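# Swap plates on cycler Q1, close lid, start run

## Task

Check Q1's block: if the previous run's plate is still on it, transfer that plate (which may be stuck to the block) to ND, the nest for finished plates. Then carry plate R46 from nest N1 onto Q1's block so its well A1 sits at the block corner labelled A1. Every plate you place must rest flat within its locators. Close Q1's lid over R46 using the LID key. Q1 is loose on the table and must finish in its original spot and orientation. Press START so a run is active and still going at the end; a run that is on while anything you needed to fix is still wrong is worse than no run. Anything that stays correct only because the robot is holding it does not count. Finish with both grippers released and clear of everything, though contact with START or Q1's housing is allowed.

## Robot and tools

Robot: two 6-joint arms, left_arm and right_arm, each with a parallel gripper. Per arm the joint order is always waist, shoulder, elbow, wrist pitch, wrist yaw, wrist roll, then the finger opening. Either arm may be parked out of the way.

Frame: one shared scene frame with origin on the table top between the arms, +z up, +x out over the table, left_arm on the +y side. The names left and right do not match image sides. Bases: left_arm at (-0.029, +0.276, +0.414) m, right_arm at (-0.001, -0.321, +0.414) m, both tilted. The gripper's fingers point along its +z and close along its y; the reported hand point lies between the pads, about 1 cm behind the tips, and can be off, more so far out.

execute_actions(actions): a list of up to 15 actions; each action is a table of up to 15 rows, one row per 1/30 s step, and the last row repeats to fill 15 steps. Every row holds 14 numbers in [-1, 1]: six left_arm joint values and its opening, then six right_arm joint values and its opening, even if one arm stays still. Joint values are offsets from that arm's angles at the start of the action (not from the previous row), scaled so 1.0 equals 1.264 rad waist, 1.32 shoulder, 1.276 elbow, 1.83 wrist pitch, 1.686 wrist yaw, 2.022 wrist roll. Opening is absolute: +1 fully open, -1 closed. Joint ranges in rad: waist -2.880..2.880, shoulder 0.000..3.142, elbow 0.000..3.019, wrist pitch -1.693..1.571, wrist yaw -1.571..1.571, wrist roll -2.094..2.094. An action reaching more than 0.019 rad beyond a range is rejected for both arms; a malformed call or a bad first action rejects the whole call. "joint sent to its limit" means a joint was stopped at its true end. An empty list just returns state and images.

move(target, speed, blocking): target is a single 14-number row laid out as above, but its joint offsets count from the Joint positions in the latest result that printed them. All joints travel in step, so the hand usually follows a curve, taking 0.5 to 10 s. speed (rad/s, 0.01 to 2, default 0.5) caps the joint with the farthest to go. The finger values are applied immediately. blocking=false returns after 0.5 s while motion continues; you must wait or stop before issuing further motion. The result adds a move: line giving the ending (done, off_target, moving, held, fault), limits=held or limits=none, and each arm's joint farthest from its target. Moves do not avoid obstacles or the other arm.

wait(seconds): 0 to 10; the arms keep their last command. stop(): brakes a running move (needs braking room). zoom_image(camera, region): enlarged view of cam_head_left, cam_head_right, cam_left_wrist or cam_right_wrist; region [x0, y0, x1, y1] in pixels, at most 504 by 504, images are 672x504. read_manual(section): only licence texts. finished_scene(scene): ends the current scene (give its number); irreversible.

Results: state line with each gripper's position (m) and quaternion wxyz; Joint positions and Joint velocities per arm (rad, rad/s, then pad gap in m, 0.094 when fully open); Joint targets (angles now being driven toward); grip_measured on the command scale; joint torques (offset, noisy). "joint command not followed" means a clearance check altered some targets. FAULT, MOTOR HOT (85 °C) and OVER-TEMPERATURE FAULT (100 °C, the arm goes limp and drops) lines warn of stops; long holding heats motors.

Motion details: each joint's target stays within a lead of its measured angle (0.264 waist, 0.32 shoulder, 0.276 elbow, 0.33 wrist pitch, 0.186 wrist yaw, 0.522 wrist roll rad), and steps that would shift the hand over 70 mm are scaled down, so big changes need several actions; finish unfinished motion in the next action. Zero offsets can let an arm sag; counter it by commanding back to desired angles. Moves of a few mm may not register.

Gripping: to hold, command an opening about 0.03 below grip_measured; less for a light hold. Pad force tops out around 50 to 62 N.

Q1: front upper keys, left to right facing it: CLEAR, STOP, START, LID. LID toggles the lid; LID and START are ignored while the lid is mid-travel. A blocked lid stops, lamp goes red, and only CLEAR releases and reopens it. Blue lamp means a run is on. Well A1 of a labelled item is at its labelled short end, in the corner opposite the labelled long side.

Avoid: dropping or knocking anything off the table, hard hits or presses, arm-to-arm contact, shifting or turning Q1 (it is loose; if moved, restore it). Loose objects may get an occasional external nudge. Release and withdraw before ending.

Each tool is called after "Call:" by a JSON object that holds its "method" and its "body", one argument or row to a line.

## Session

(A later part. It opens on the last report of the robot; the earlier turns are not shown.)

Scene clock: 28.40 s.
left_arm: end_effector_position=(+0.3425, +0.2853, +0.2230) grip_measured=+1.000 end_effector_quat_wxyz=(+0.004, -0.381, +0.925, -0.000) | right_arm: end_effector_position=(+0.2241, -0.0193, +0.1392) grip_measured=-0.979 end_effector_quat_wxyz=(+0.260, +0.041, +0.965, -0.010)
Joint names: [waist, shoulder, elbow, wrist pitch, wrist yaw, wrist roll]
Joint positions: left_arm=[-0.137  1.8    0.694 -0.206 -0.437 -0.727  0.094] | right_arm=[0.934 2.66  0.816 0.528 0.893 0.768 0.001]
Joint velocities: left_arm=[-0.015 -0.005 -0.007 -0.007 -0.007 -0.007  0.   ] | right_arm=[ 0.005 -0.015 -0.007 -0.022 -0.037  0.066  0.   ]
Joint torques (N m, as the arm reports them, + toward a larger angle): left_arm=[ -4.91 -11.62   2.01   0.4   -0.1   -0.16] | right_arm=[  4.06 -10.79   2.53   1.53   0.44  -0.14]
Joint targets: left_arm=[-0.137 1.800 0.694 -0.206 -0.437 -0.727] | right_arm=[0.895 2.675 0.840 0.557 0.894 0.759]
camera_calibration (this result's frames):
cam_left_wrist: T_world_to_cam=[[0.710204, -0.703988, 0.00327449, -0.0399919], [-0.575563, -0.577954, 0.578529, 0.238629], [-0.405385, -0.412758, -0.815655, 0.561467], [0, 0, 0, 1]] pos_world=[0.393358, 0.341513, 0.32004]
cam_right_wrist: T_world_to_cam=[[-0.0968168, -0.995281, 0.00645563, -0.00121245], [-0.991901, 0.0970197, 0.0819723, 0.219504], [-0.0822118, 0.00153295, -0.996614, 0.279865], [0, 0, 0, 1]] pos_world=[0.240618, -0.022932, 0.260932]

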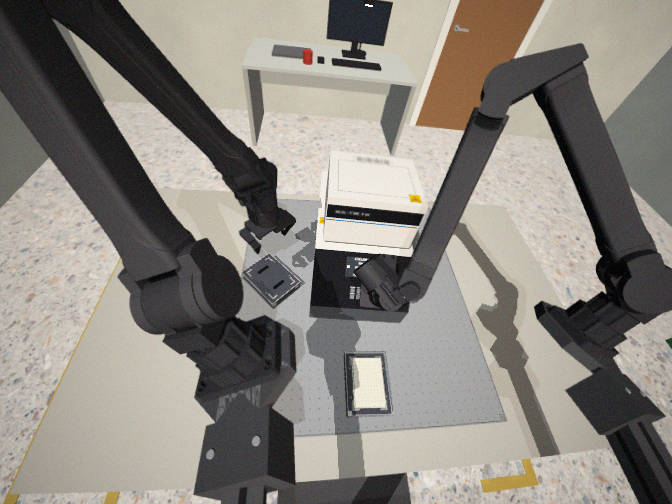

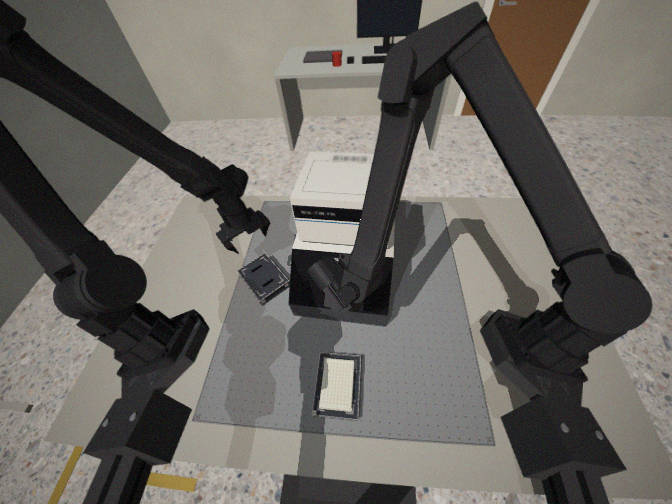

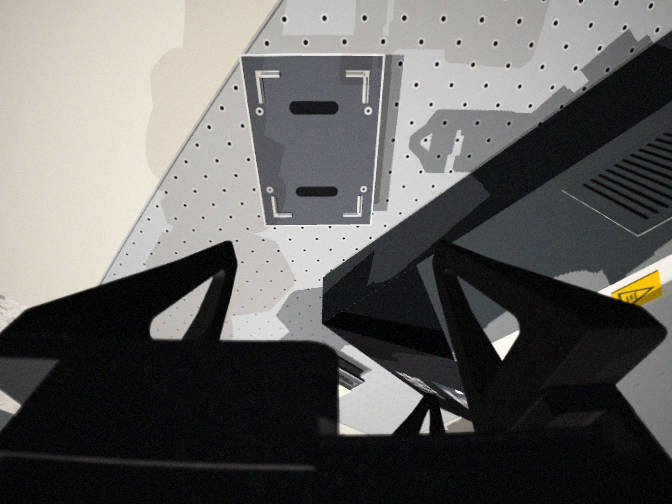

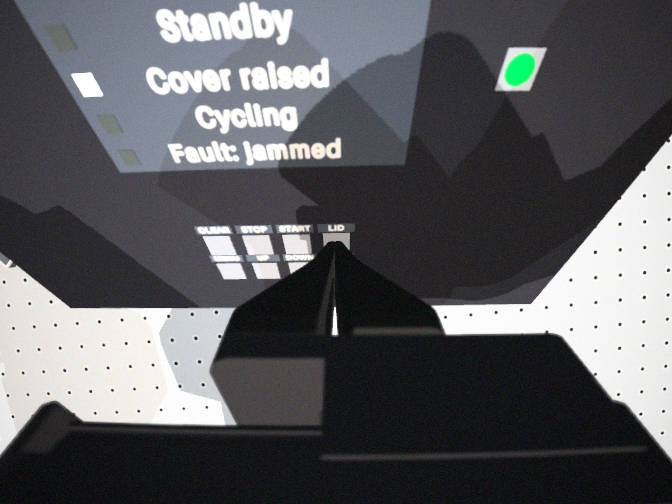

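Call:
{"method": "move", "body": {
  "target": [0, 0, 0, 0, 0, 0, 1, 0.113, -0.118, -0.058, -0.139, 0.014, 0.113, -1],
  "speed": 0.4
}}

Scene clock: 29.93 s.
left_arm: end_effector_position=(+0.3425, +0.2853, +0.2230) grip_measured=+1.000 end_effector_quat_wxyz=(+0.004, -0.381, +0.925, -0.000) | right_arm: end_effector_position=(+0.2021, -0.0223, +0.1915) grip_measured=-0.979 end_effector_quat_wxyz=(+0.258, +0.046, +0.965, -0.010)
Joint names: [waist, shoulder, elbow, wrist pitch, wrist yaw, wrist roll]
Joint positions: left_arm=[-0.137  1.8    0.694 -0.206 -0.437 -0.727  0.094] | right_arm=[1.062 2.521 0.747 0.292 0.914 0.986 0.001]
Joint velocities: left_arm=[-0.005 -0.005  0.017 -0.007 -0.022 -0.037  0.   ] | right_arm=[-0.024 -0.015  0.002  0.012  0.022  0.051  0.001]
Joint torques (N m, as the arm reports them, + toward a larger angle): left_arm=[ -4.93 -11.62   2.02   0.41  -0.1   -0.17] | right_arm=[  8.4  -12.57   0.72  -0.12   0.57   0.07]
Joint targets: left_arm=[-0.137 1.800 0.694 -0.206 -0.437 -0.727] | right_arm=[1.076 2.504 0.742 0.274 0.917 0.996]
move: done; limits=none; left_arm: farthest joint: the waist, 0.000 radians from its target (0.000 radians at the start); right_arm: farthest joint: the wrist pitch, 0.018 radians from its target (0.254 radians at the start)
camera_calibration (this result's frames):
cam_left_wrist: T_world_to_cam=[[0.710204, -0.703988, 0.00327449, -0.0399919], [-0.575563, -0.577954, 0.578529, 0.238629], [-0.405385, -0.412758, -0.815655, 0.561467], [0, 0, 0, 1]] pos_world=[0.393358, 0.341513, 0.32004]
cam_right_wrist: T_world_to_cam=[[-0.105977, -0.994363, 0.00347059, -0.00426263], [-0.990726, 0.105887, 0.0851518, 0.192975], [-0.0850392, 0.00558573, -0.996362, 0.330794], [0, 0, 0, 1]] pos_world=[0.218864, -0.0265199, 0.313174]

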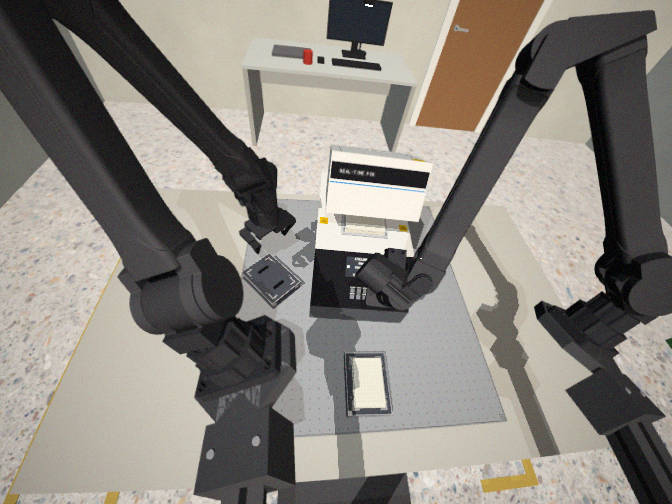

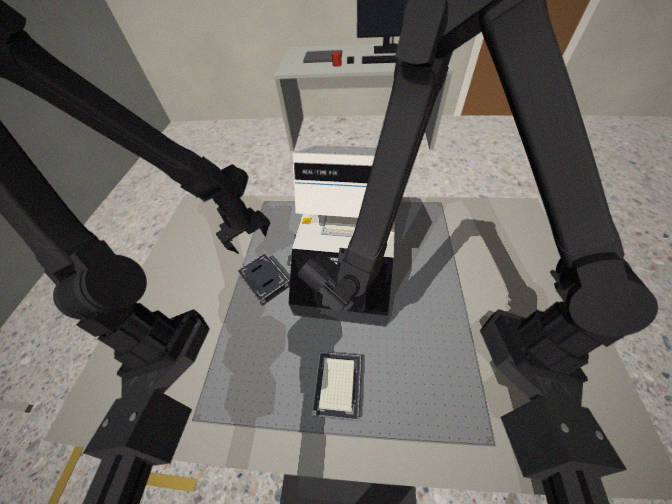

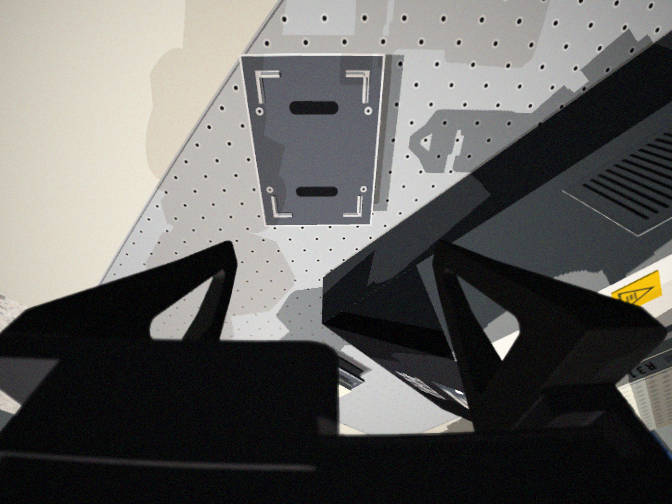

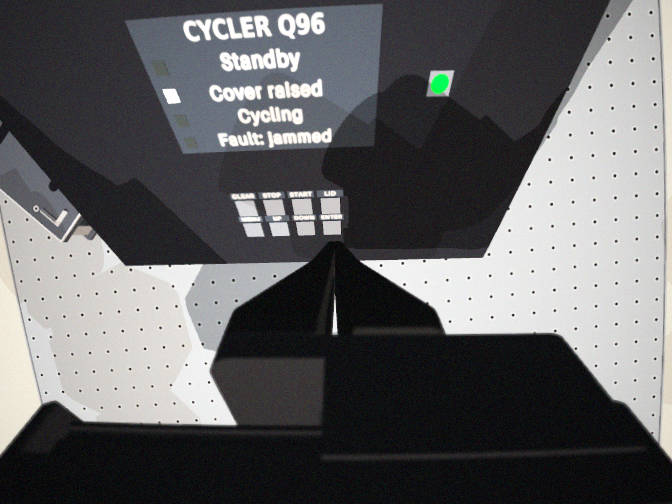

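Call:
{"method": "wait", "body": {
  "seconds": 2
}}

Scene clock: 32.53 s.
left_arm: end_effector_position=(+0.3425, +0.2853, +0.2230) grip_measured=+1.000 end_effector_quat_wxyz=(+0.004, -0.381, +0.925, -0.000) | right_arm: end_effector_position=(+0.2021, -0.0223, +0.1915) grip_measured=-0.979 end_effector_quat_wxyz=(+0.258, +0.046, +0.965, -0.010)
Joint names: [waist, shoulder, elbow, wrist pitch, wrist yaw, wrist roll]
Joint positions: left_arm=[-0.137  1.8    0.694 -0.206 -0.437 -0.727  0.094] | right_arm=[1.062 2.521 0.747 0.292 0.914 0.987 0.001]
Joint velocities: left_arm=[-0.015 -0.015  0.017  0.002  0.007 -0.007  0.   ] | right_arm=[-0.015 -0.015 -0.002  0.012 -0.066  0.022  0.001]
Joint torques (N m, as the arm reports them, + toward a larger angle): left_arm=[ -4.91 -11.62   2.02   0.4   -0.11  -0.17] | right_arm=[  8.48 -12.59   0.78  -0.13   0.58   0.05]
Joint targets: left_arm=[-0.137 1.800 0.694 -0.206 -0.437 -0.727] | right_arm=[1.076 2.504 0.742 0.274 0.917 0.997]
wait: 2.00 s; at rest from the start
camera_calibration (this result's frames):
cam_left_wrist: T_world_to_cam=[[0.710204, -0.703988, 0.00327449, -0.0399919], [-0.575563, -0.577954, 0.578529, 0.238629], [-0.405385, -0.412758, -0.815655, 0.561467], [0, 0, 0, 1]] pos_world=[0.393358, 0.341513, 0.32004]
cam_right_wrist: T_world_to_cam=[[-0.106635, -0.994293, 0.00308993, -0.00405535], [-0.990658, 0.106509, 0.0851596, 0.192974], [-0.0850028, 0.0060199, -0.996363, 0.330797], [0, 0, 0, 1]] pos_world=[0.218858, -0.0265771, 0.313173]

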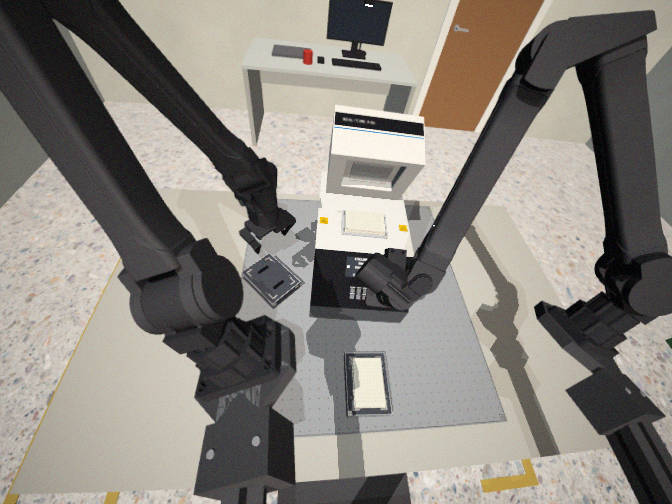

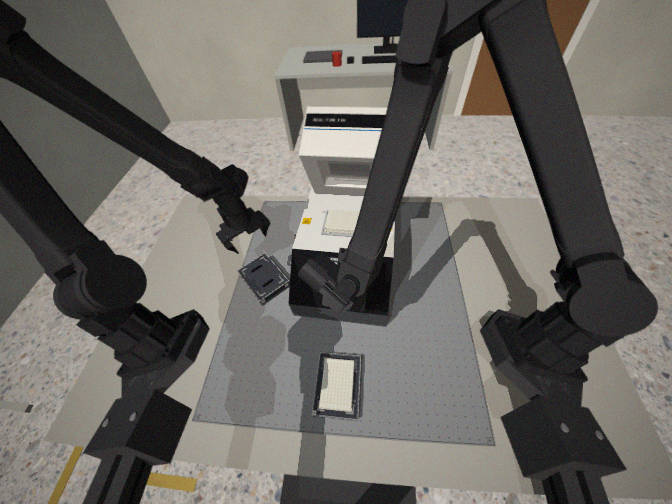

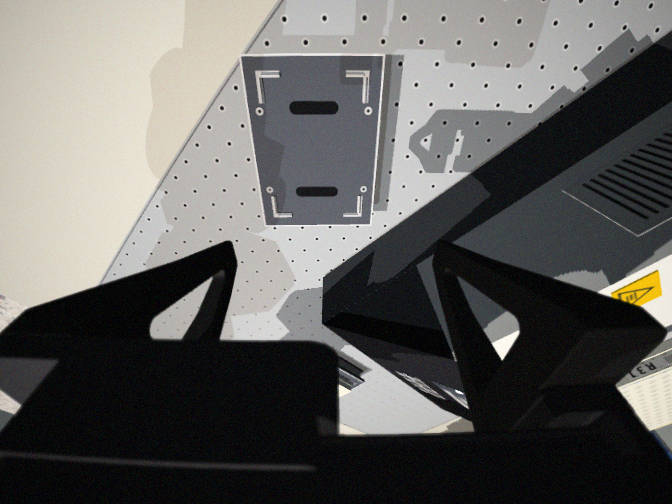

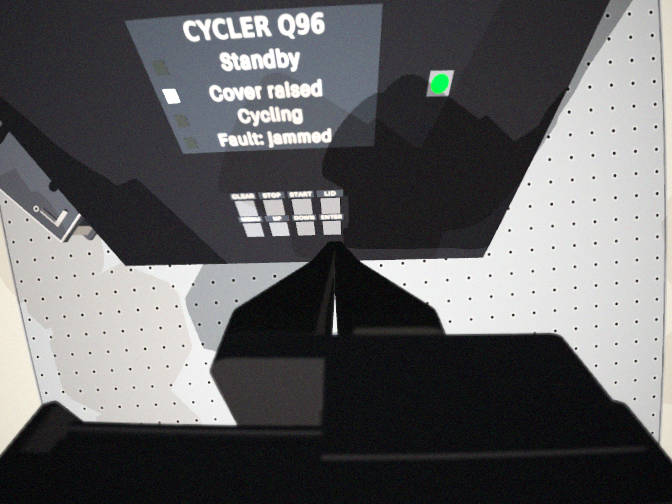

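Call:
{"method": "wait", "body": {
  "seconds": 1.5
}}

Call:
{"method": "zoom_image", "body": {
  "camera": "cam_head_left",
  "region": [300, 90, 450, 260]
}}

Call:
{"method": "zoom_image", "body": {
  "camera": "cam_head_left",
  "region": [325, 195, 405, 250]
}}

Scene clock: 34.93 s.
left_arm: end_effector_position=(+0.3425, +0.2853, +0.2230) grip_measured=+1.000 end_effector_quat_wxyz=(+0.004, -0.381, +0.925, -0.000) | right_arm: end_effector_position=(+0.2021, -0.0223, +0.1915) grip_measured=-0.979 end_effector_quat_wxyz=(+0.258, +0.046, +0.965, -0.010)
Joint names: [waist, shoulder, elbow, wrist pitch, wrist yaw, wrist roll]
Joint positions: left_arm=[-0.137  1.8    0.694 -0.206 -0.437 -0.727  0.094] | right_arm=[1.062 2.521 0.747 0.292 0.914 0.987 0.001]
Joint velocities: left_arm=[ 0.005 -0.024 -0.002 -0.012 -0.007 -0.022  0.   ] | right_arm=[ 0.005 -0.005  0.007  0.007  0.007 -0.037  0.   ]
Joint torques (N m, as the arm reports them, + toward a larger angle): left_arm=[ -4.91 -11.59   2.01   0.4   -0.1   -0.17] | right_arm=[  8.5  -12.56   0.79  -0.13   0.57   0.05]
Joint targets: left_arm=[-0.137 1.800 0.694 -0.206 -0.437 -0.727] | right_arm=[1.076 2.504 0.742 0.274 0.917 0.997]
wait: 1.50 s; at rest from the start
camera_calibration (this result's frames):
cam_left_wrist: T_world_to_cam=[[0.710204, -0.703988, 0.00327449, -0.0399919], [-0.575563, -0.577954, 0.578529, 0.238629], [-0.405385, -0.412758, -0.815655, 0.561467], [0, 0, 0, 1]] pos_world=[0.393358, 0.341513, 0.32004]
cam_right_wrist: T_world_to_cam=[[-0.106635, -0.994293, 0.00308993, -0.00405535], [-0.990658, 0.106509, 0.0851596, 0.192974], [-0.0850028, 0.0060199, -0.996363, 0.330797], [0, 0, 0, 1]] pos_world=[0.218858, -0.0265771, 0.313173]

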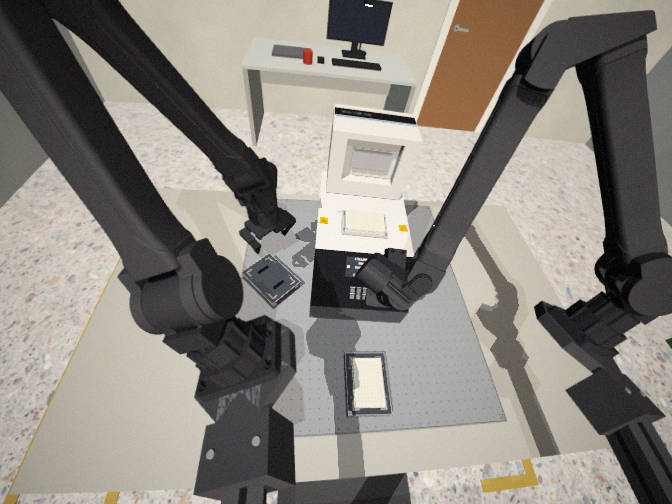

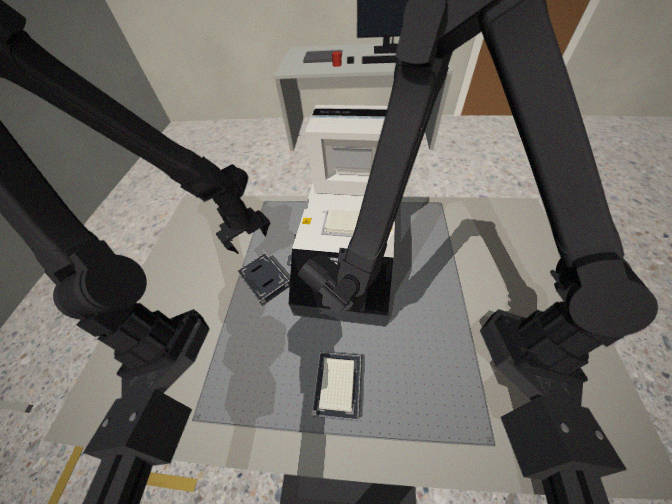

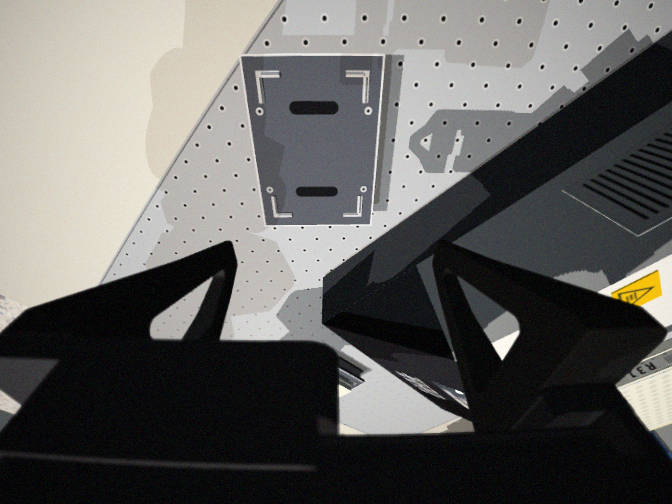

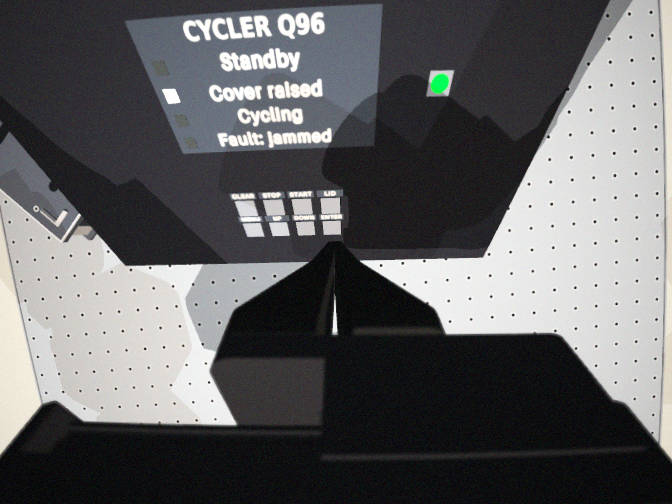

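Region (300, 90, 450, 260) of cam_head_left's 672x504 image, scaled by 2.965, with more detail than that image has; it fills the left 445 columns of this view, and the rest is white.

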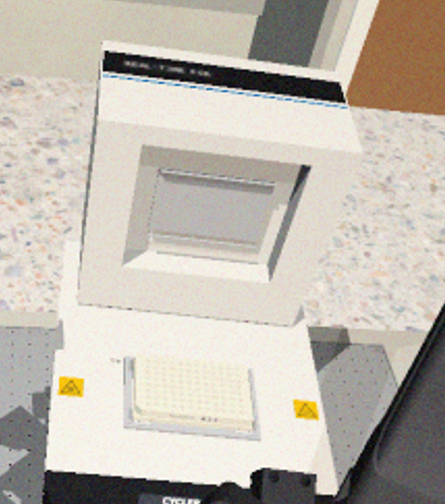

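Region (325, 195, 405, 250) of cam_head_left's 672x504 image, scaled by 6.300, with more detail than that image has; it fills the top 346 rows of this view, and the rest is white.

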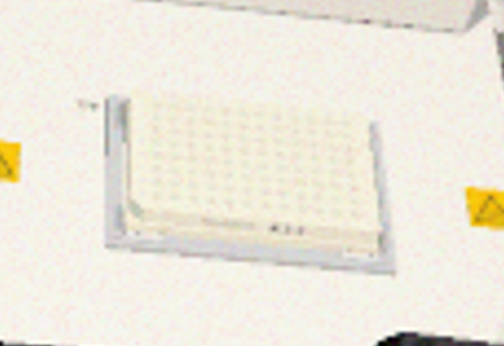

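Call:
{"method": "move", "body": {
  "target": [-0.2495, 0.1166, 0.2800, -0.1933, -0.0166, 0.4278, 1, 0.1718, 0.0530, 0.0330, -0.1357, -0.2040, -0.7883, -1],
  "speed": 1.3
}}

Scene clock: 39.53 s.
left_arm: end_effector_position=(+0.4254, +0.1539, +0.2782) grip_measured=+1.000 end_effector_quat_wxyz=(+0.007, +0.203, +0.979, -0.014) | right_arm: end_effector_position=(+0.0876, +0.0031, +0.1750) grip_measured=-0.979 end_effector_quat_wxyz=(-0.088, +0.791, -0.602, +0.062)
Joint names: [waist, shoulder, elbow, wrist pitch, wrist yaw, wrist roll]
Joint positions: left_arm=[-0.448  1.932  1.02  -0.544 -0.463  0.127  0.094] | right_arm=[ 1.263  2.582  0.776  0.061  0.572 -0.597  0.001]
Joint velocities: left_arm=[-0.005 -0.005 -0.007  0.007 -0.095  0.022  0.   ] | right_arm=[ 0.005 -0.015 -0.007 -0.002 -0.022  0.051 -0.001]
Joint torques (N m, as the arm reports them, + toward a larger angle): left_arm=[ -7.07 -12.19   6.58  -0.15  -0.1   -0.07] | right_arm=[  7.68 -11.02   2.91  -0.26   0.02  -0.13]
Joint targets: left_arm=[-0.453 1.954 1.052 -0.559 -0.465 0.138] | right_arm=[1.279 2.591 0.790 0.043 0.570 -0.607]
move: off_target (left_arm); limits=none; left_arm: farthest joint: the elbow, 0.031 radians from its target (0.357 radians at the start); right_arm: farthest joint: the wrist pitch, 0.017 radians from its target (0.248 radians at the start)
camera_calibration (this result's frames):
cam_left_wrist: T_world_to_cam=[[-0.390462, -0.920305, 0.0240341, 0.304209], [-0.7517, 0.333782, 0.568804, 0.115724], [-0.531495, 0.20403, -0.822122, 0.546429], [0, 0, 0, 1]] pos_world=[0.496196, 0.129851, 0.376096]
cam_right_wrist: T_world_to_cam=[[0.940869, 0.252213, 0.226173, -0.125538], [0.0910982, -0.8314, 0.548156, -0.0946245], [0.326293, -0.495139, -0.805215, 0.23661], [0, 0, 0, 1]] pos_world=[0.0495313, 0.0701463, 0.270784]

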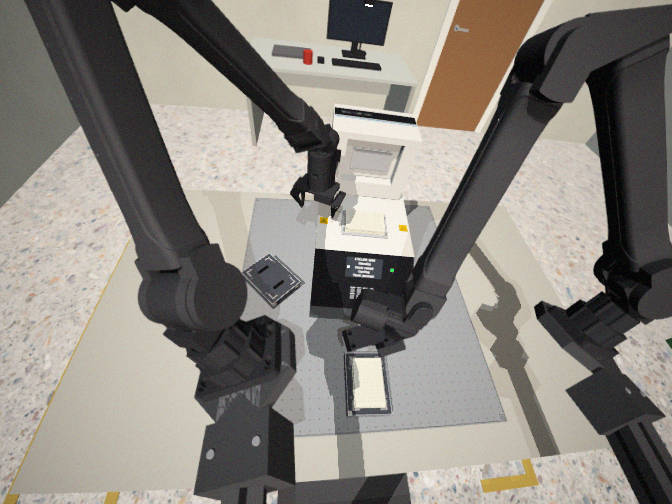

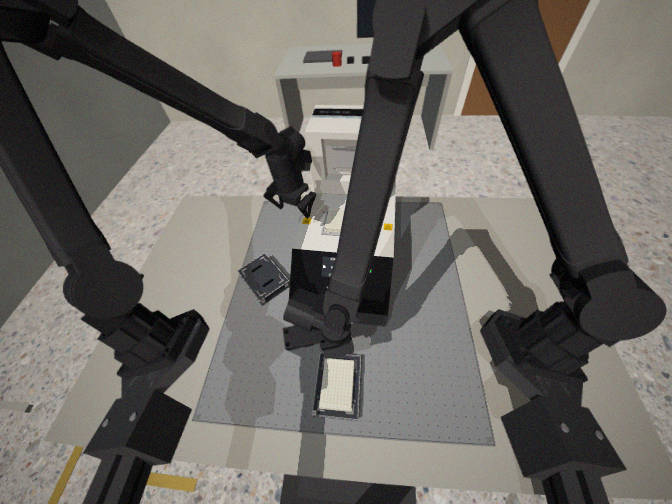

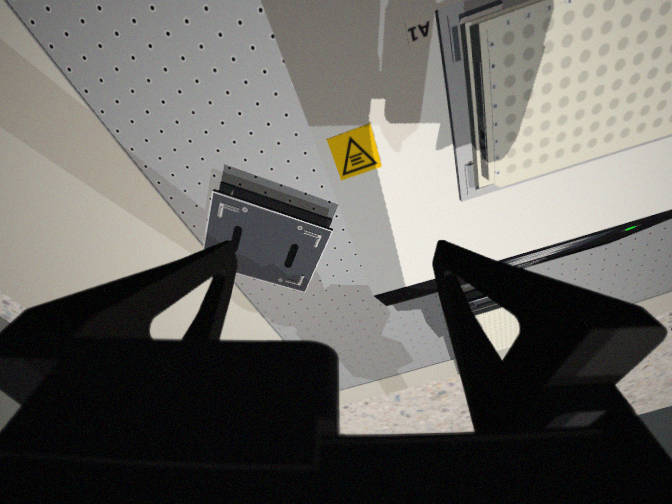

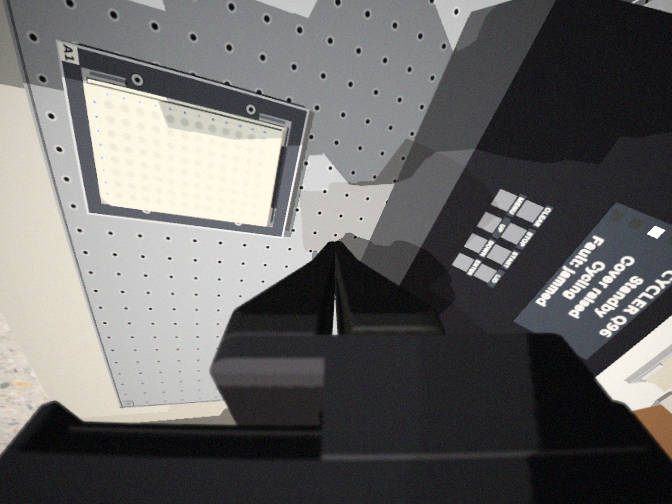

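Call:
{"method": "move", "body": {
  "target": [-0.2570, 0.1498, 0.3022, -0.2101, -0.0190, 0.4388, 1, 0.1400, 0.0489, 0.0432, -0.1097, -0.1384, -0.5354, 1],
  "speed": 1.0
}}

Scene clock: 42.03 s.
left_arm: end_effector_position=(+0.4336, -0.0060, +0.3590) grip_measured=+1.000 end_effector_quat_wxyz=(-0.004, +0.740, +0.672, -0.000) | right_arm: end_effector_position=(+0.0051, -0.0062, +0.1701) grip_measured=+1.000 end_effector_quat_wxyz=(+0.001, +1.000, +0.000, +0.001)
Joint names: [waist, shoulder, elbow, wrist pitch, wrist yaw, wrist roll]
Joint positions: left_arm=[-0.774  2.107  1.363 -0.914 -0.493  1.002  0.094] | right_arm=[ 1.425  2.638  0.816 -0.122  0.342 -1.67   0.094]
Joint velocities: left_arm=[-0.005 -0.015 -0.007  0.007 -0.037  0.081  0.   ] | right_arm=[ 0.015 -0.015  0.002 -0.002 -0.066 -0.022  0.   ]
Joint torques (N m, as the arm reports them, + toward a larger angle): left_arm=[ -7.81 -14.4    9.14  -0.22  -0.05  -0.07] | right_arm=[  6.55 -11.21   3.04  -0.51  -0.15  -0.12]
Joint targets: left_arm=[-0.773 2.130 1.406 -0.929 -0.495 1.014] | right_arm=[1.440 2.646 0.831 -0.140 0.339 -1.680]
move: off_target (left_arm); limits=none; left_arm: farthest joint: the elbow, 0.043 radians from its target (0.385 radians at the start); right_arm: farthest joint: the wrist pitch, 0.018 radians from its target (0.201 radians at the start)
camera_calibration (this result's frames):
cam_left_wrist: T_world_to_cam=[[-0.996112, 0.0879544, 0.00500045, 0.433847], [0.0740707, 0.805444, 0.588025, -0.232755], [0.0476918, 0.586109, -0.808827, 0.396196], [0, 0, 0, 1]] pos_world=[0.430506, -0.0829017, 0.45515]
cam_right_wrist: T_world_to_cam=[[0.00681537, 0.99991, 0.0115519, 0.00138753], [0.820271, -0.0121974, 0.571845, -0.0948058], [0.571935, 0.00557832, -0.82028, 0.259336], [0, 0, 0, 1]] pos_world=[-0.0705662, -0.00399045, 0.266926]

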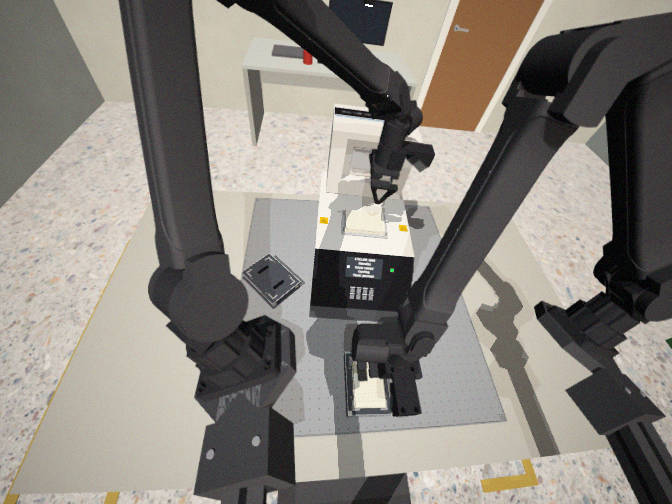

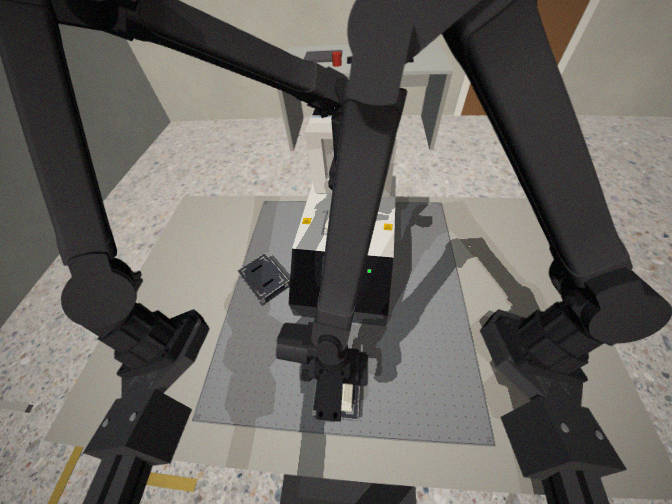

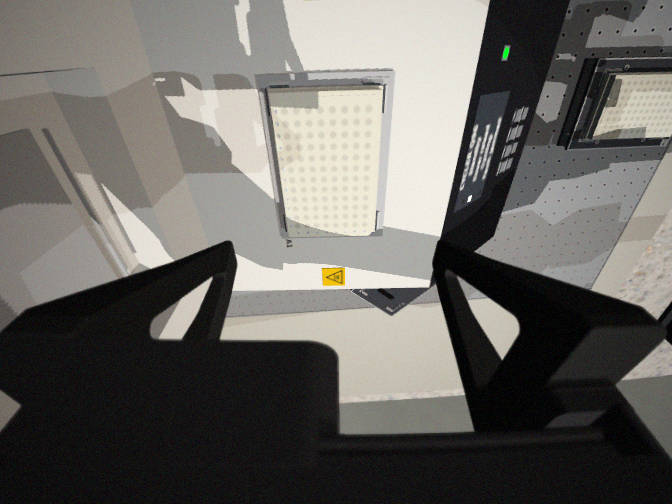

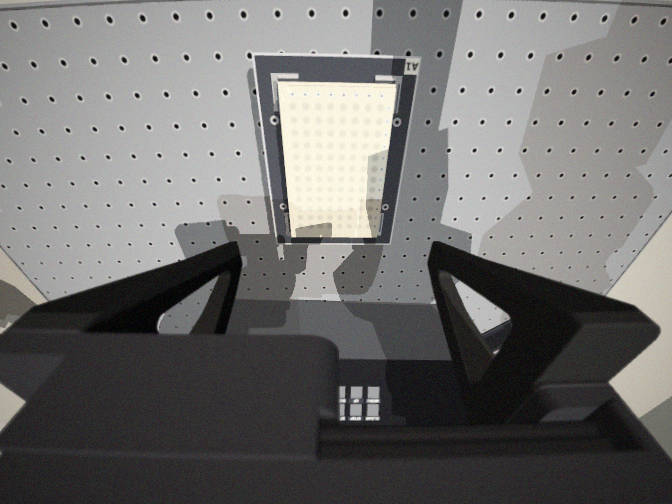

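Call:
{"method": "zoom_image", "body": {
  "camera": "cam_left_wrist",
  "region": [230, 55, 430, 255]
}}

Call:
{"method": "zoom_image", "body": {
  "camera": "cam_right_wrist",
  "region": [235, 45, 435, 255]
}}

Region (230, 55, 430, 255) of cam_left_wrist's 672x504 image, scaled by 2.520, with more detail than that image has.

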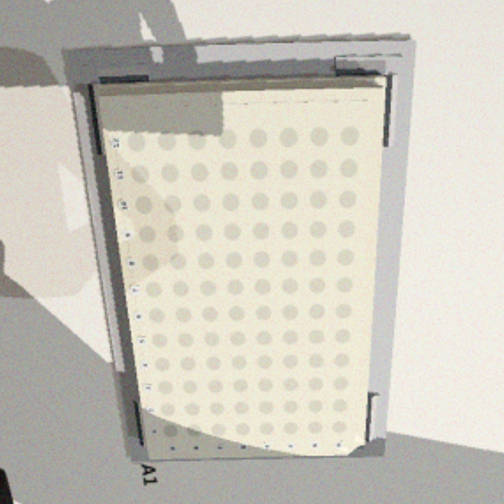

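Region (235, 45, 435, 255) of cam_right_wrist's 672x504 image, scaled by 2.400, with more detail than that image has; it fills the left 480 columns of this view, and the rest is white.

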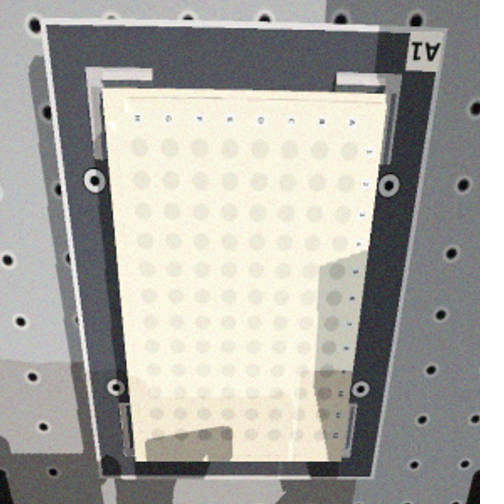

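Call:
{"method": "move", "body": {
  "target": [0.0972, 0.1243, -0.0096, 0.1321, -0.0041, 0.0466, 1, -0.0967, 0.1887, 0.0910, 0.1102, 0.0235, -0.0446, 1],
  "speed": 0.3
}}

Scene clock: 46.07 s.
left_arm: end_effector_position=(+0.4500, +0.0068, +0.2558) grip_measured=+1.000 end_effector_quat_wxyz=(-0.002, +0.721, +0.693, -0.001) | right_arm: end_effector_position=(+0.0023, -0.0038, +0.0827) grip_measured=+1.000 end_effector_quat_wxyz=(-0.002, +1.000, -0.017, +0.000)
Joint names: [waist, shoulder, elbow, wrist pitch, wrist yaw, wrist roll]
Joint positions: left_arm=[-0.652  2.256  1.356 -0.689 -0.498  1.084  0.094] | right_arm=[ 1.313  2.886  0.928  0.06   0.379 -1.75   0.094]
Joint velocities: left_arm=[ 0.015 -0.005 -0.002 -0.022 -0.051  0.022  0.   ] | right_arm=[-0.005 -0.005 -0.002  0.007 -0.022 -0.066  0.   ]
Joint torques (N m, as the arm reports them, + toward a larger angle): left_arm=[ -8.49 -16.02   4.37   0.96  -0.05  -0.06] | right_arm=[  4.7  -12.49   0.63   0.76   0.08  -0.13]
Joint targets: left_arm=[-0.651 2.271 1.351 -0.672 -0.500 1.096] | right_arm=[1.302 2.887 0.932 0.080 0.381 -1.760]
move: done; limits=none; left_arm: farthest joint: the wrist pitch, 0.017 radians from its target (0.242 radians at the start); right_arm: farthest joint: the wrist pitch, 0.020 radians from its target (0.202 radians at the start)
camera_calibration (this result's frames):
cam_left_wrist: T_world_to_cam=[[-0.99954, 0.030188, 0.00298236, 0.451998], [0.0262158, 0.810165, 0.585615, -0.16148], [0.0152623, 0.585424, -0.810584, 0.319478], [0, 0, 0, 1]] pos_world=[0.451147, -0.0698496, 0.35218]
cam_right_wrist: T_world_to_cam=[[0.0409974, 0.999026, 0.0163432, -0.000490962], [0.819799, -0.042984, 0.571037, -0.0425775], [0.571183, -0.0100129, -0.820762, 0.18922], [0, 0, 0, 1]] pos_world=[-0.0731542, 0.000554971, 0.179626]

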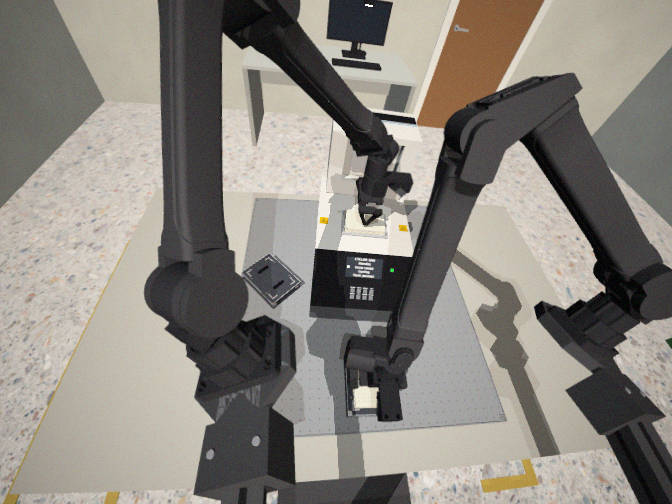

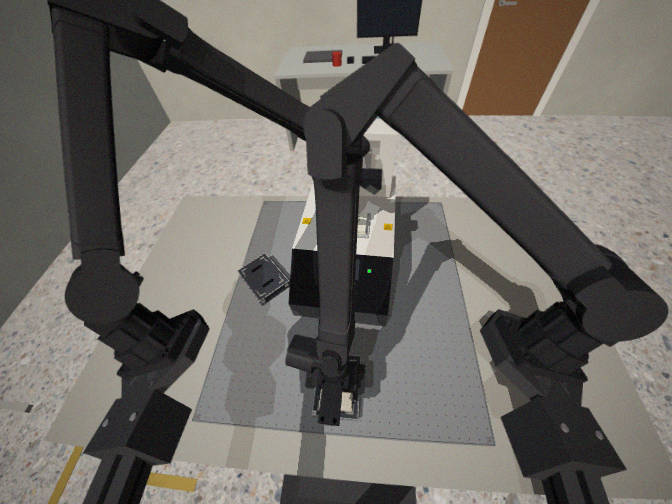

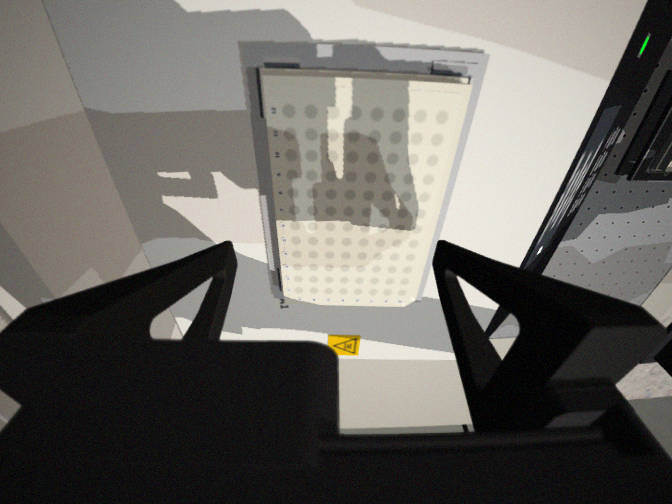

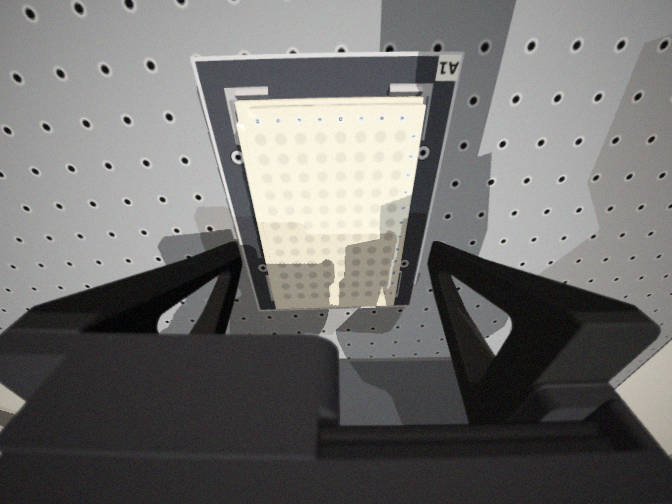

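Call:
{"method": "zoom_image", "body": {
  "camera": "cam_left_wrist",
  "region": [210, 35, 500, 315]
}}

Call:
{"method": "zoom_image", "body": {
  "camera": "cam_right_wrist",
  "region": [185, 45, 475, 325]
}}

Region (210, 35, 500, 315) of cam_left_wrist's 672x504 image, scaled by 1.738, with more detail than that image has; it fills the top 487 rows of this view, and the rest is white.

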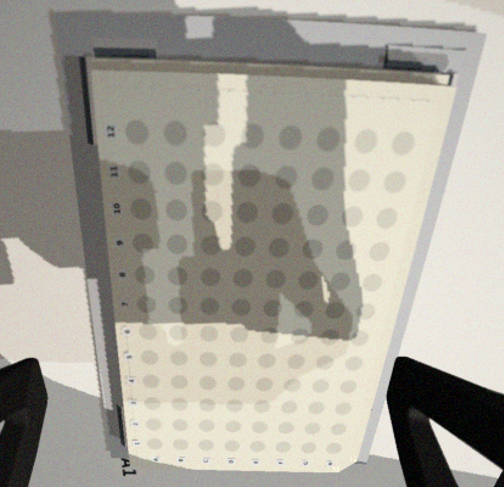

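Region (185, 45, 475, 325) of cam_right_wrist's 672x504 image, scaled by 1.738, with more detail than that image has; it fills the top 487 rows of this view, and the rest is white.

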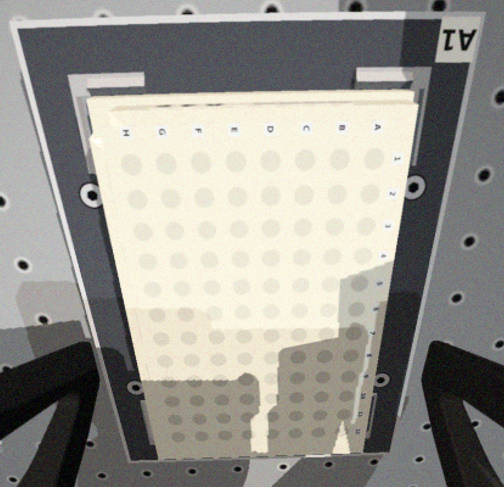

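Call:
{"method": "zoom_image", "body": {
  "camera": "cam_left_wrist",
  "region": [215, 225, 455, 285]
}}

Call:
{"method": "zoom_image", "body": {
  "camera": "cam_right_wrist",
  "region": [215, 225, 455, 285]
}}

Region (215, 225, 455, 285) of cam_left_wrist's 672x504 image, scaled by 2.100, with more detail than that image has; it fills the top 126 rows of this view, and the rest is white.

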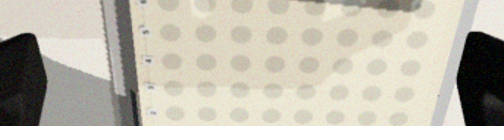

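Region (215, 225, 455, 285) of cam_right_wrist's 672x504 image, scaled by 2.100, with more detail than that image has; it fills the top 126 rows of this view, and the rest is white.

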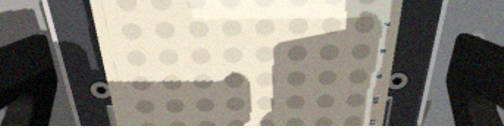

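Call:
{"method": "zoom_image", "body": {
  "camera": "cam_left_wrist",
  "region": [230, 35, 330, 135]
}}

Call:
{"method": "zoom_image", "body": {
  "camera": "cam_right_wrist",
  "region": [190, 55, 330, 175]
}}

Call:
{"method": "zoom_image", "body": {
  "camera": "cam_left_wrist",
  "region": [590, 20, 672, 200]
}}

Region (230, 35, 330, 135) of cam_left_wrist's 672x504 image, scaled by 5.040, with more detail than that image has.

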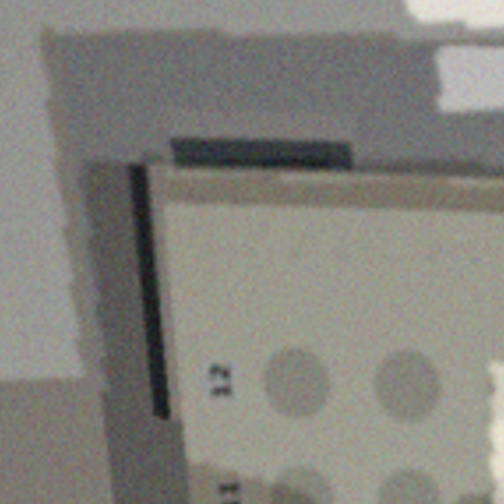

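Region (190, 55, 330, 175) of cam_right_wrist's 672x504 image, scaled by 3.600, with more detail than that image has; it fills the top 432 rows of this view, and the rest is white.

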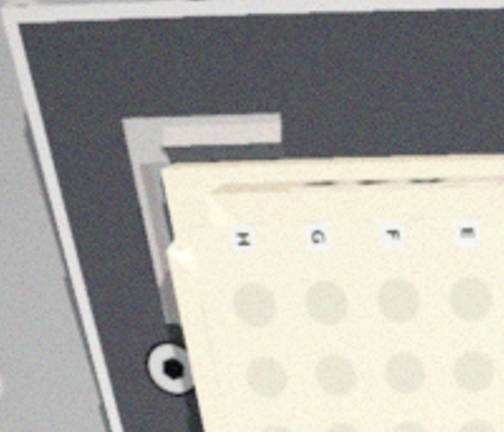

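Region (590, 20, 672, 200) of cam_left_wrist's 672x504 image, scaled by 2.800, with more detail than that image has; it fills the left 230 columns of this view, and the rest is white.

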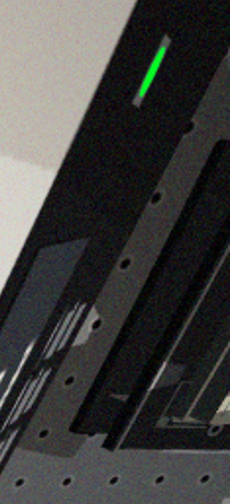

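Call:
{"method": "move", "body": {
  "target": [-0.0182, 0.0235, -0.0200, 0.0275, 0, 0.0176, 1, -0.0269, 0.0316, 0.0211, 0.0219, 0.0053, -0.0204, 1],
  "speed": 0.08
}}

Scene clock: 53.50 s.
left_arm: end_effector_position=(+0.4408, +0.0012, +0.2500) grip_measured=+1.000 end_effector_quat_wxyz=(+0.002, +0.731, +0.682, +0.000) | right_arm: end_effector_position=(+0.0028, -0.0030, +0.0702) grip_measured=+1.000 end_effector_quat_wxyz=(-0.002, +1.000, -0.012, +0.000)
Joint names: [waist, shoulder, elbow, wrist pitch, wrist yaw, wrist roll]
Joint positions: left_arm=[-0.663  2.265  1.335 -0.656 -0.498  1.108  0.094] | right_arm=[ 1.292  2.919  0.949  0.079  0.385 -1.781  0.094]
Joint velocities: left_arm=[ 0.005 -0.005 -0.027  0.002  0.007 -0.081  0.   ] | right_arm=[-0.005 -0.005 -0.002  0.022  0.022 -0.022  0.   ]
Joint torques (N m, as the arm reports them, + toward a larger angle): left_arm=[ -9.48 -15.28   4.4    0.99   0.05  -0.07] | right_arm=[  4.46 -11.37   0.54   0.76   0.09  -0.11]
Joint targets: left_arm=[-0.676 2.287 1.331 -0.639 -0.498 1.120] | right_arm=[1.279 2.928 0.955 0.100 0.388 -1.791]
move: off_target (left_arm, right_arm); limits=none; left_arm: farthest joint: the shoulder, 0.022 radians from its target (0.031 radians at the start); right_arm: farthest joint: the wrist pitch, 0.021 radians from its target (0.040 radians at the start)
camera_calibration (this result's frames):
cam_left_wrist: T_world_to_cam=[[-0.998106, 0.0613947, -0.00383238, 0.443986], [0.0476579, 0.811169, 0.582867, -0.162076], [0.0388936, 0.58158, -0.812559, 0.308321], [0, 0, 0, 1]] pos_world=[0.438877, -0.0751006, 0.346699]
cam_right_wrist: T_world_to_cam=[[0.0310264, 0.99939, 0.0160552, -0.00100758], [0.820319, -0.0346379, 0.570856, -0.0357053], [0.571063, -0.00454125, -0.820893, 0.178719], [0, 0, 0, 1]] pos_world=[-0.0727388, 0.000581815, 0.167108]

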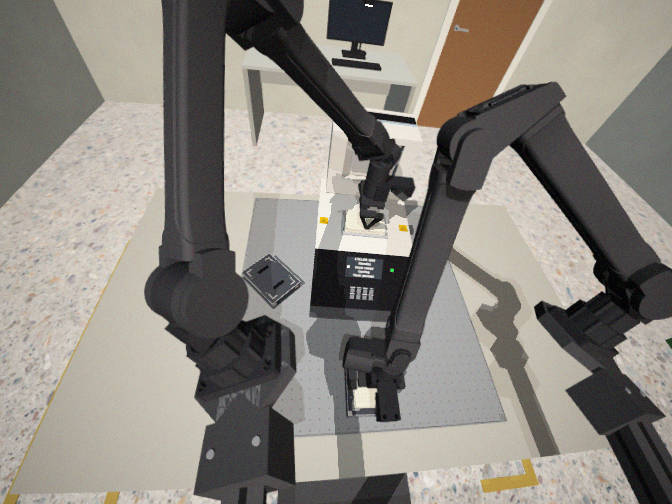

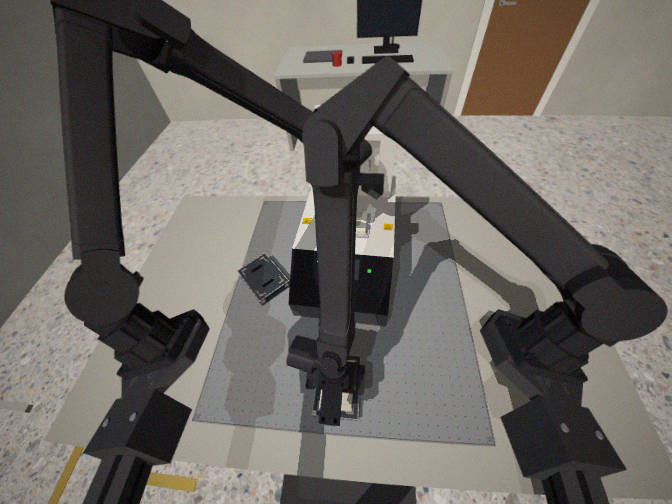

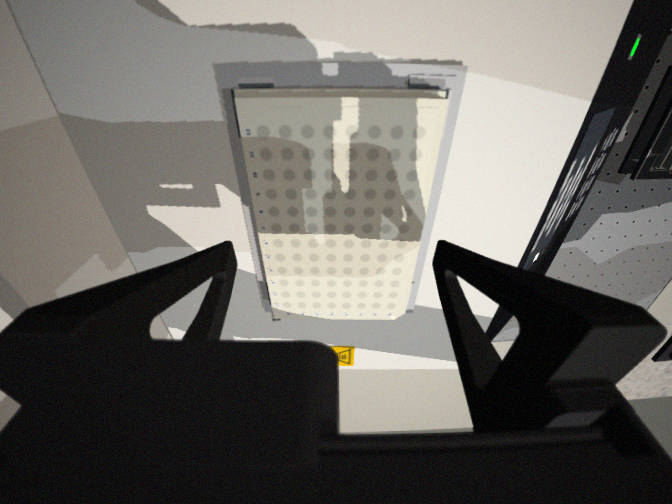

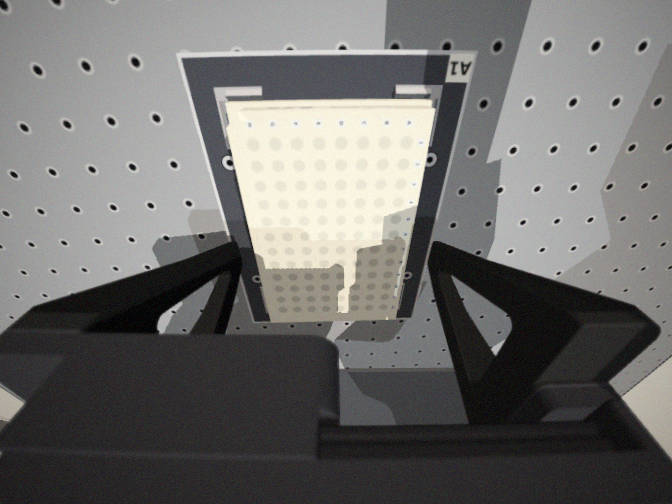

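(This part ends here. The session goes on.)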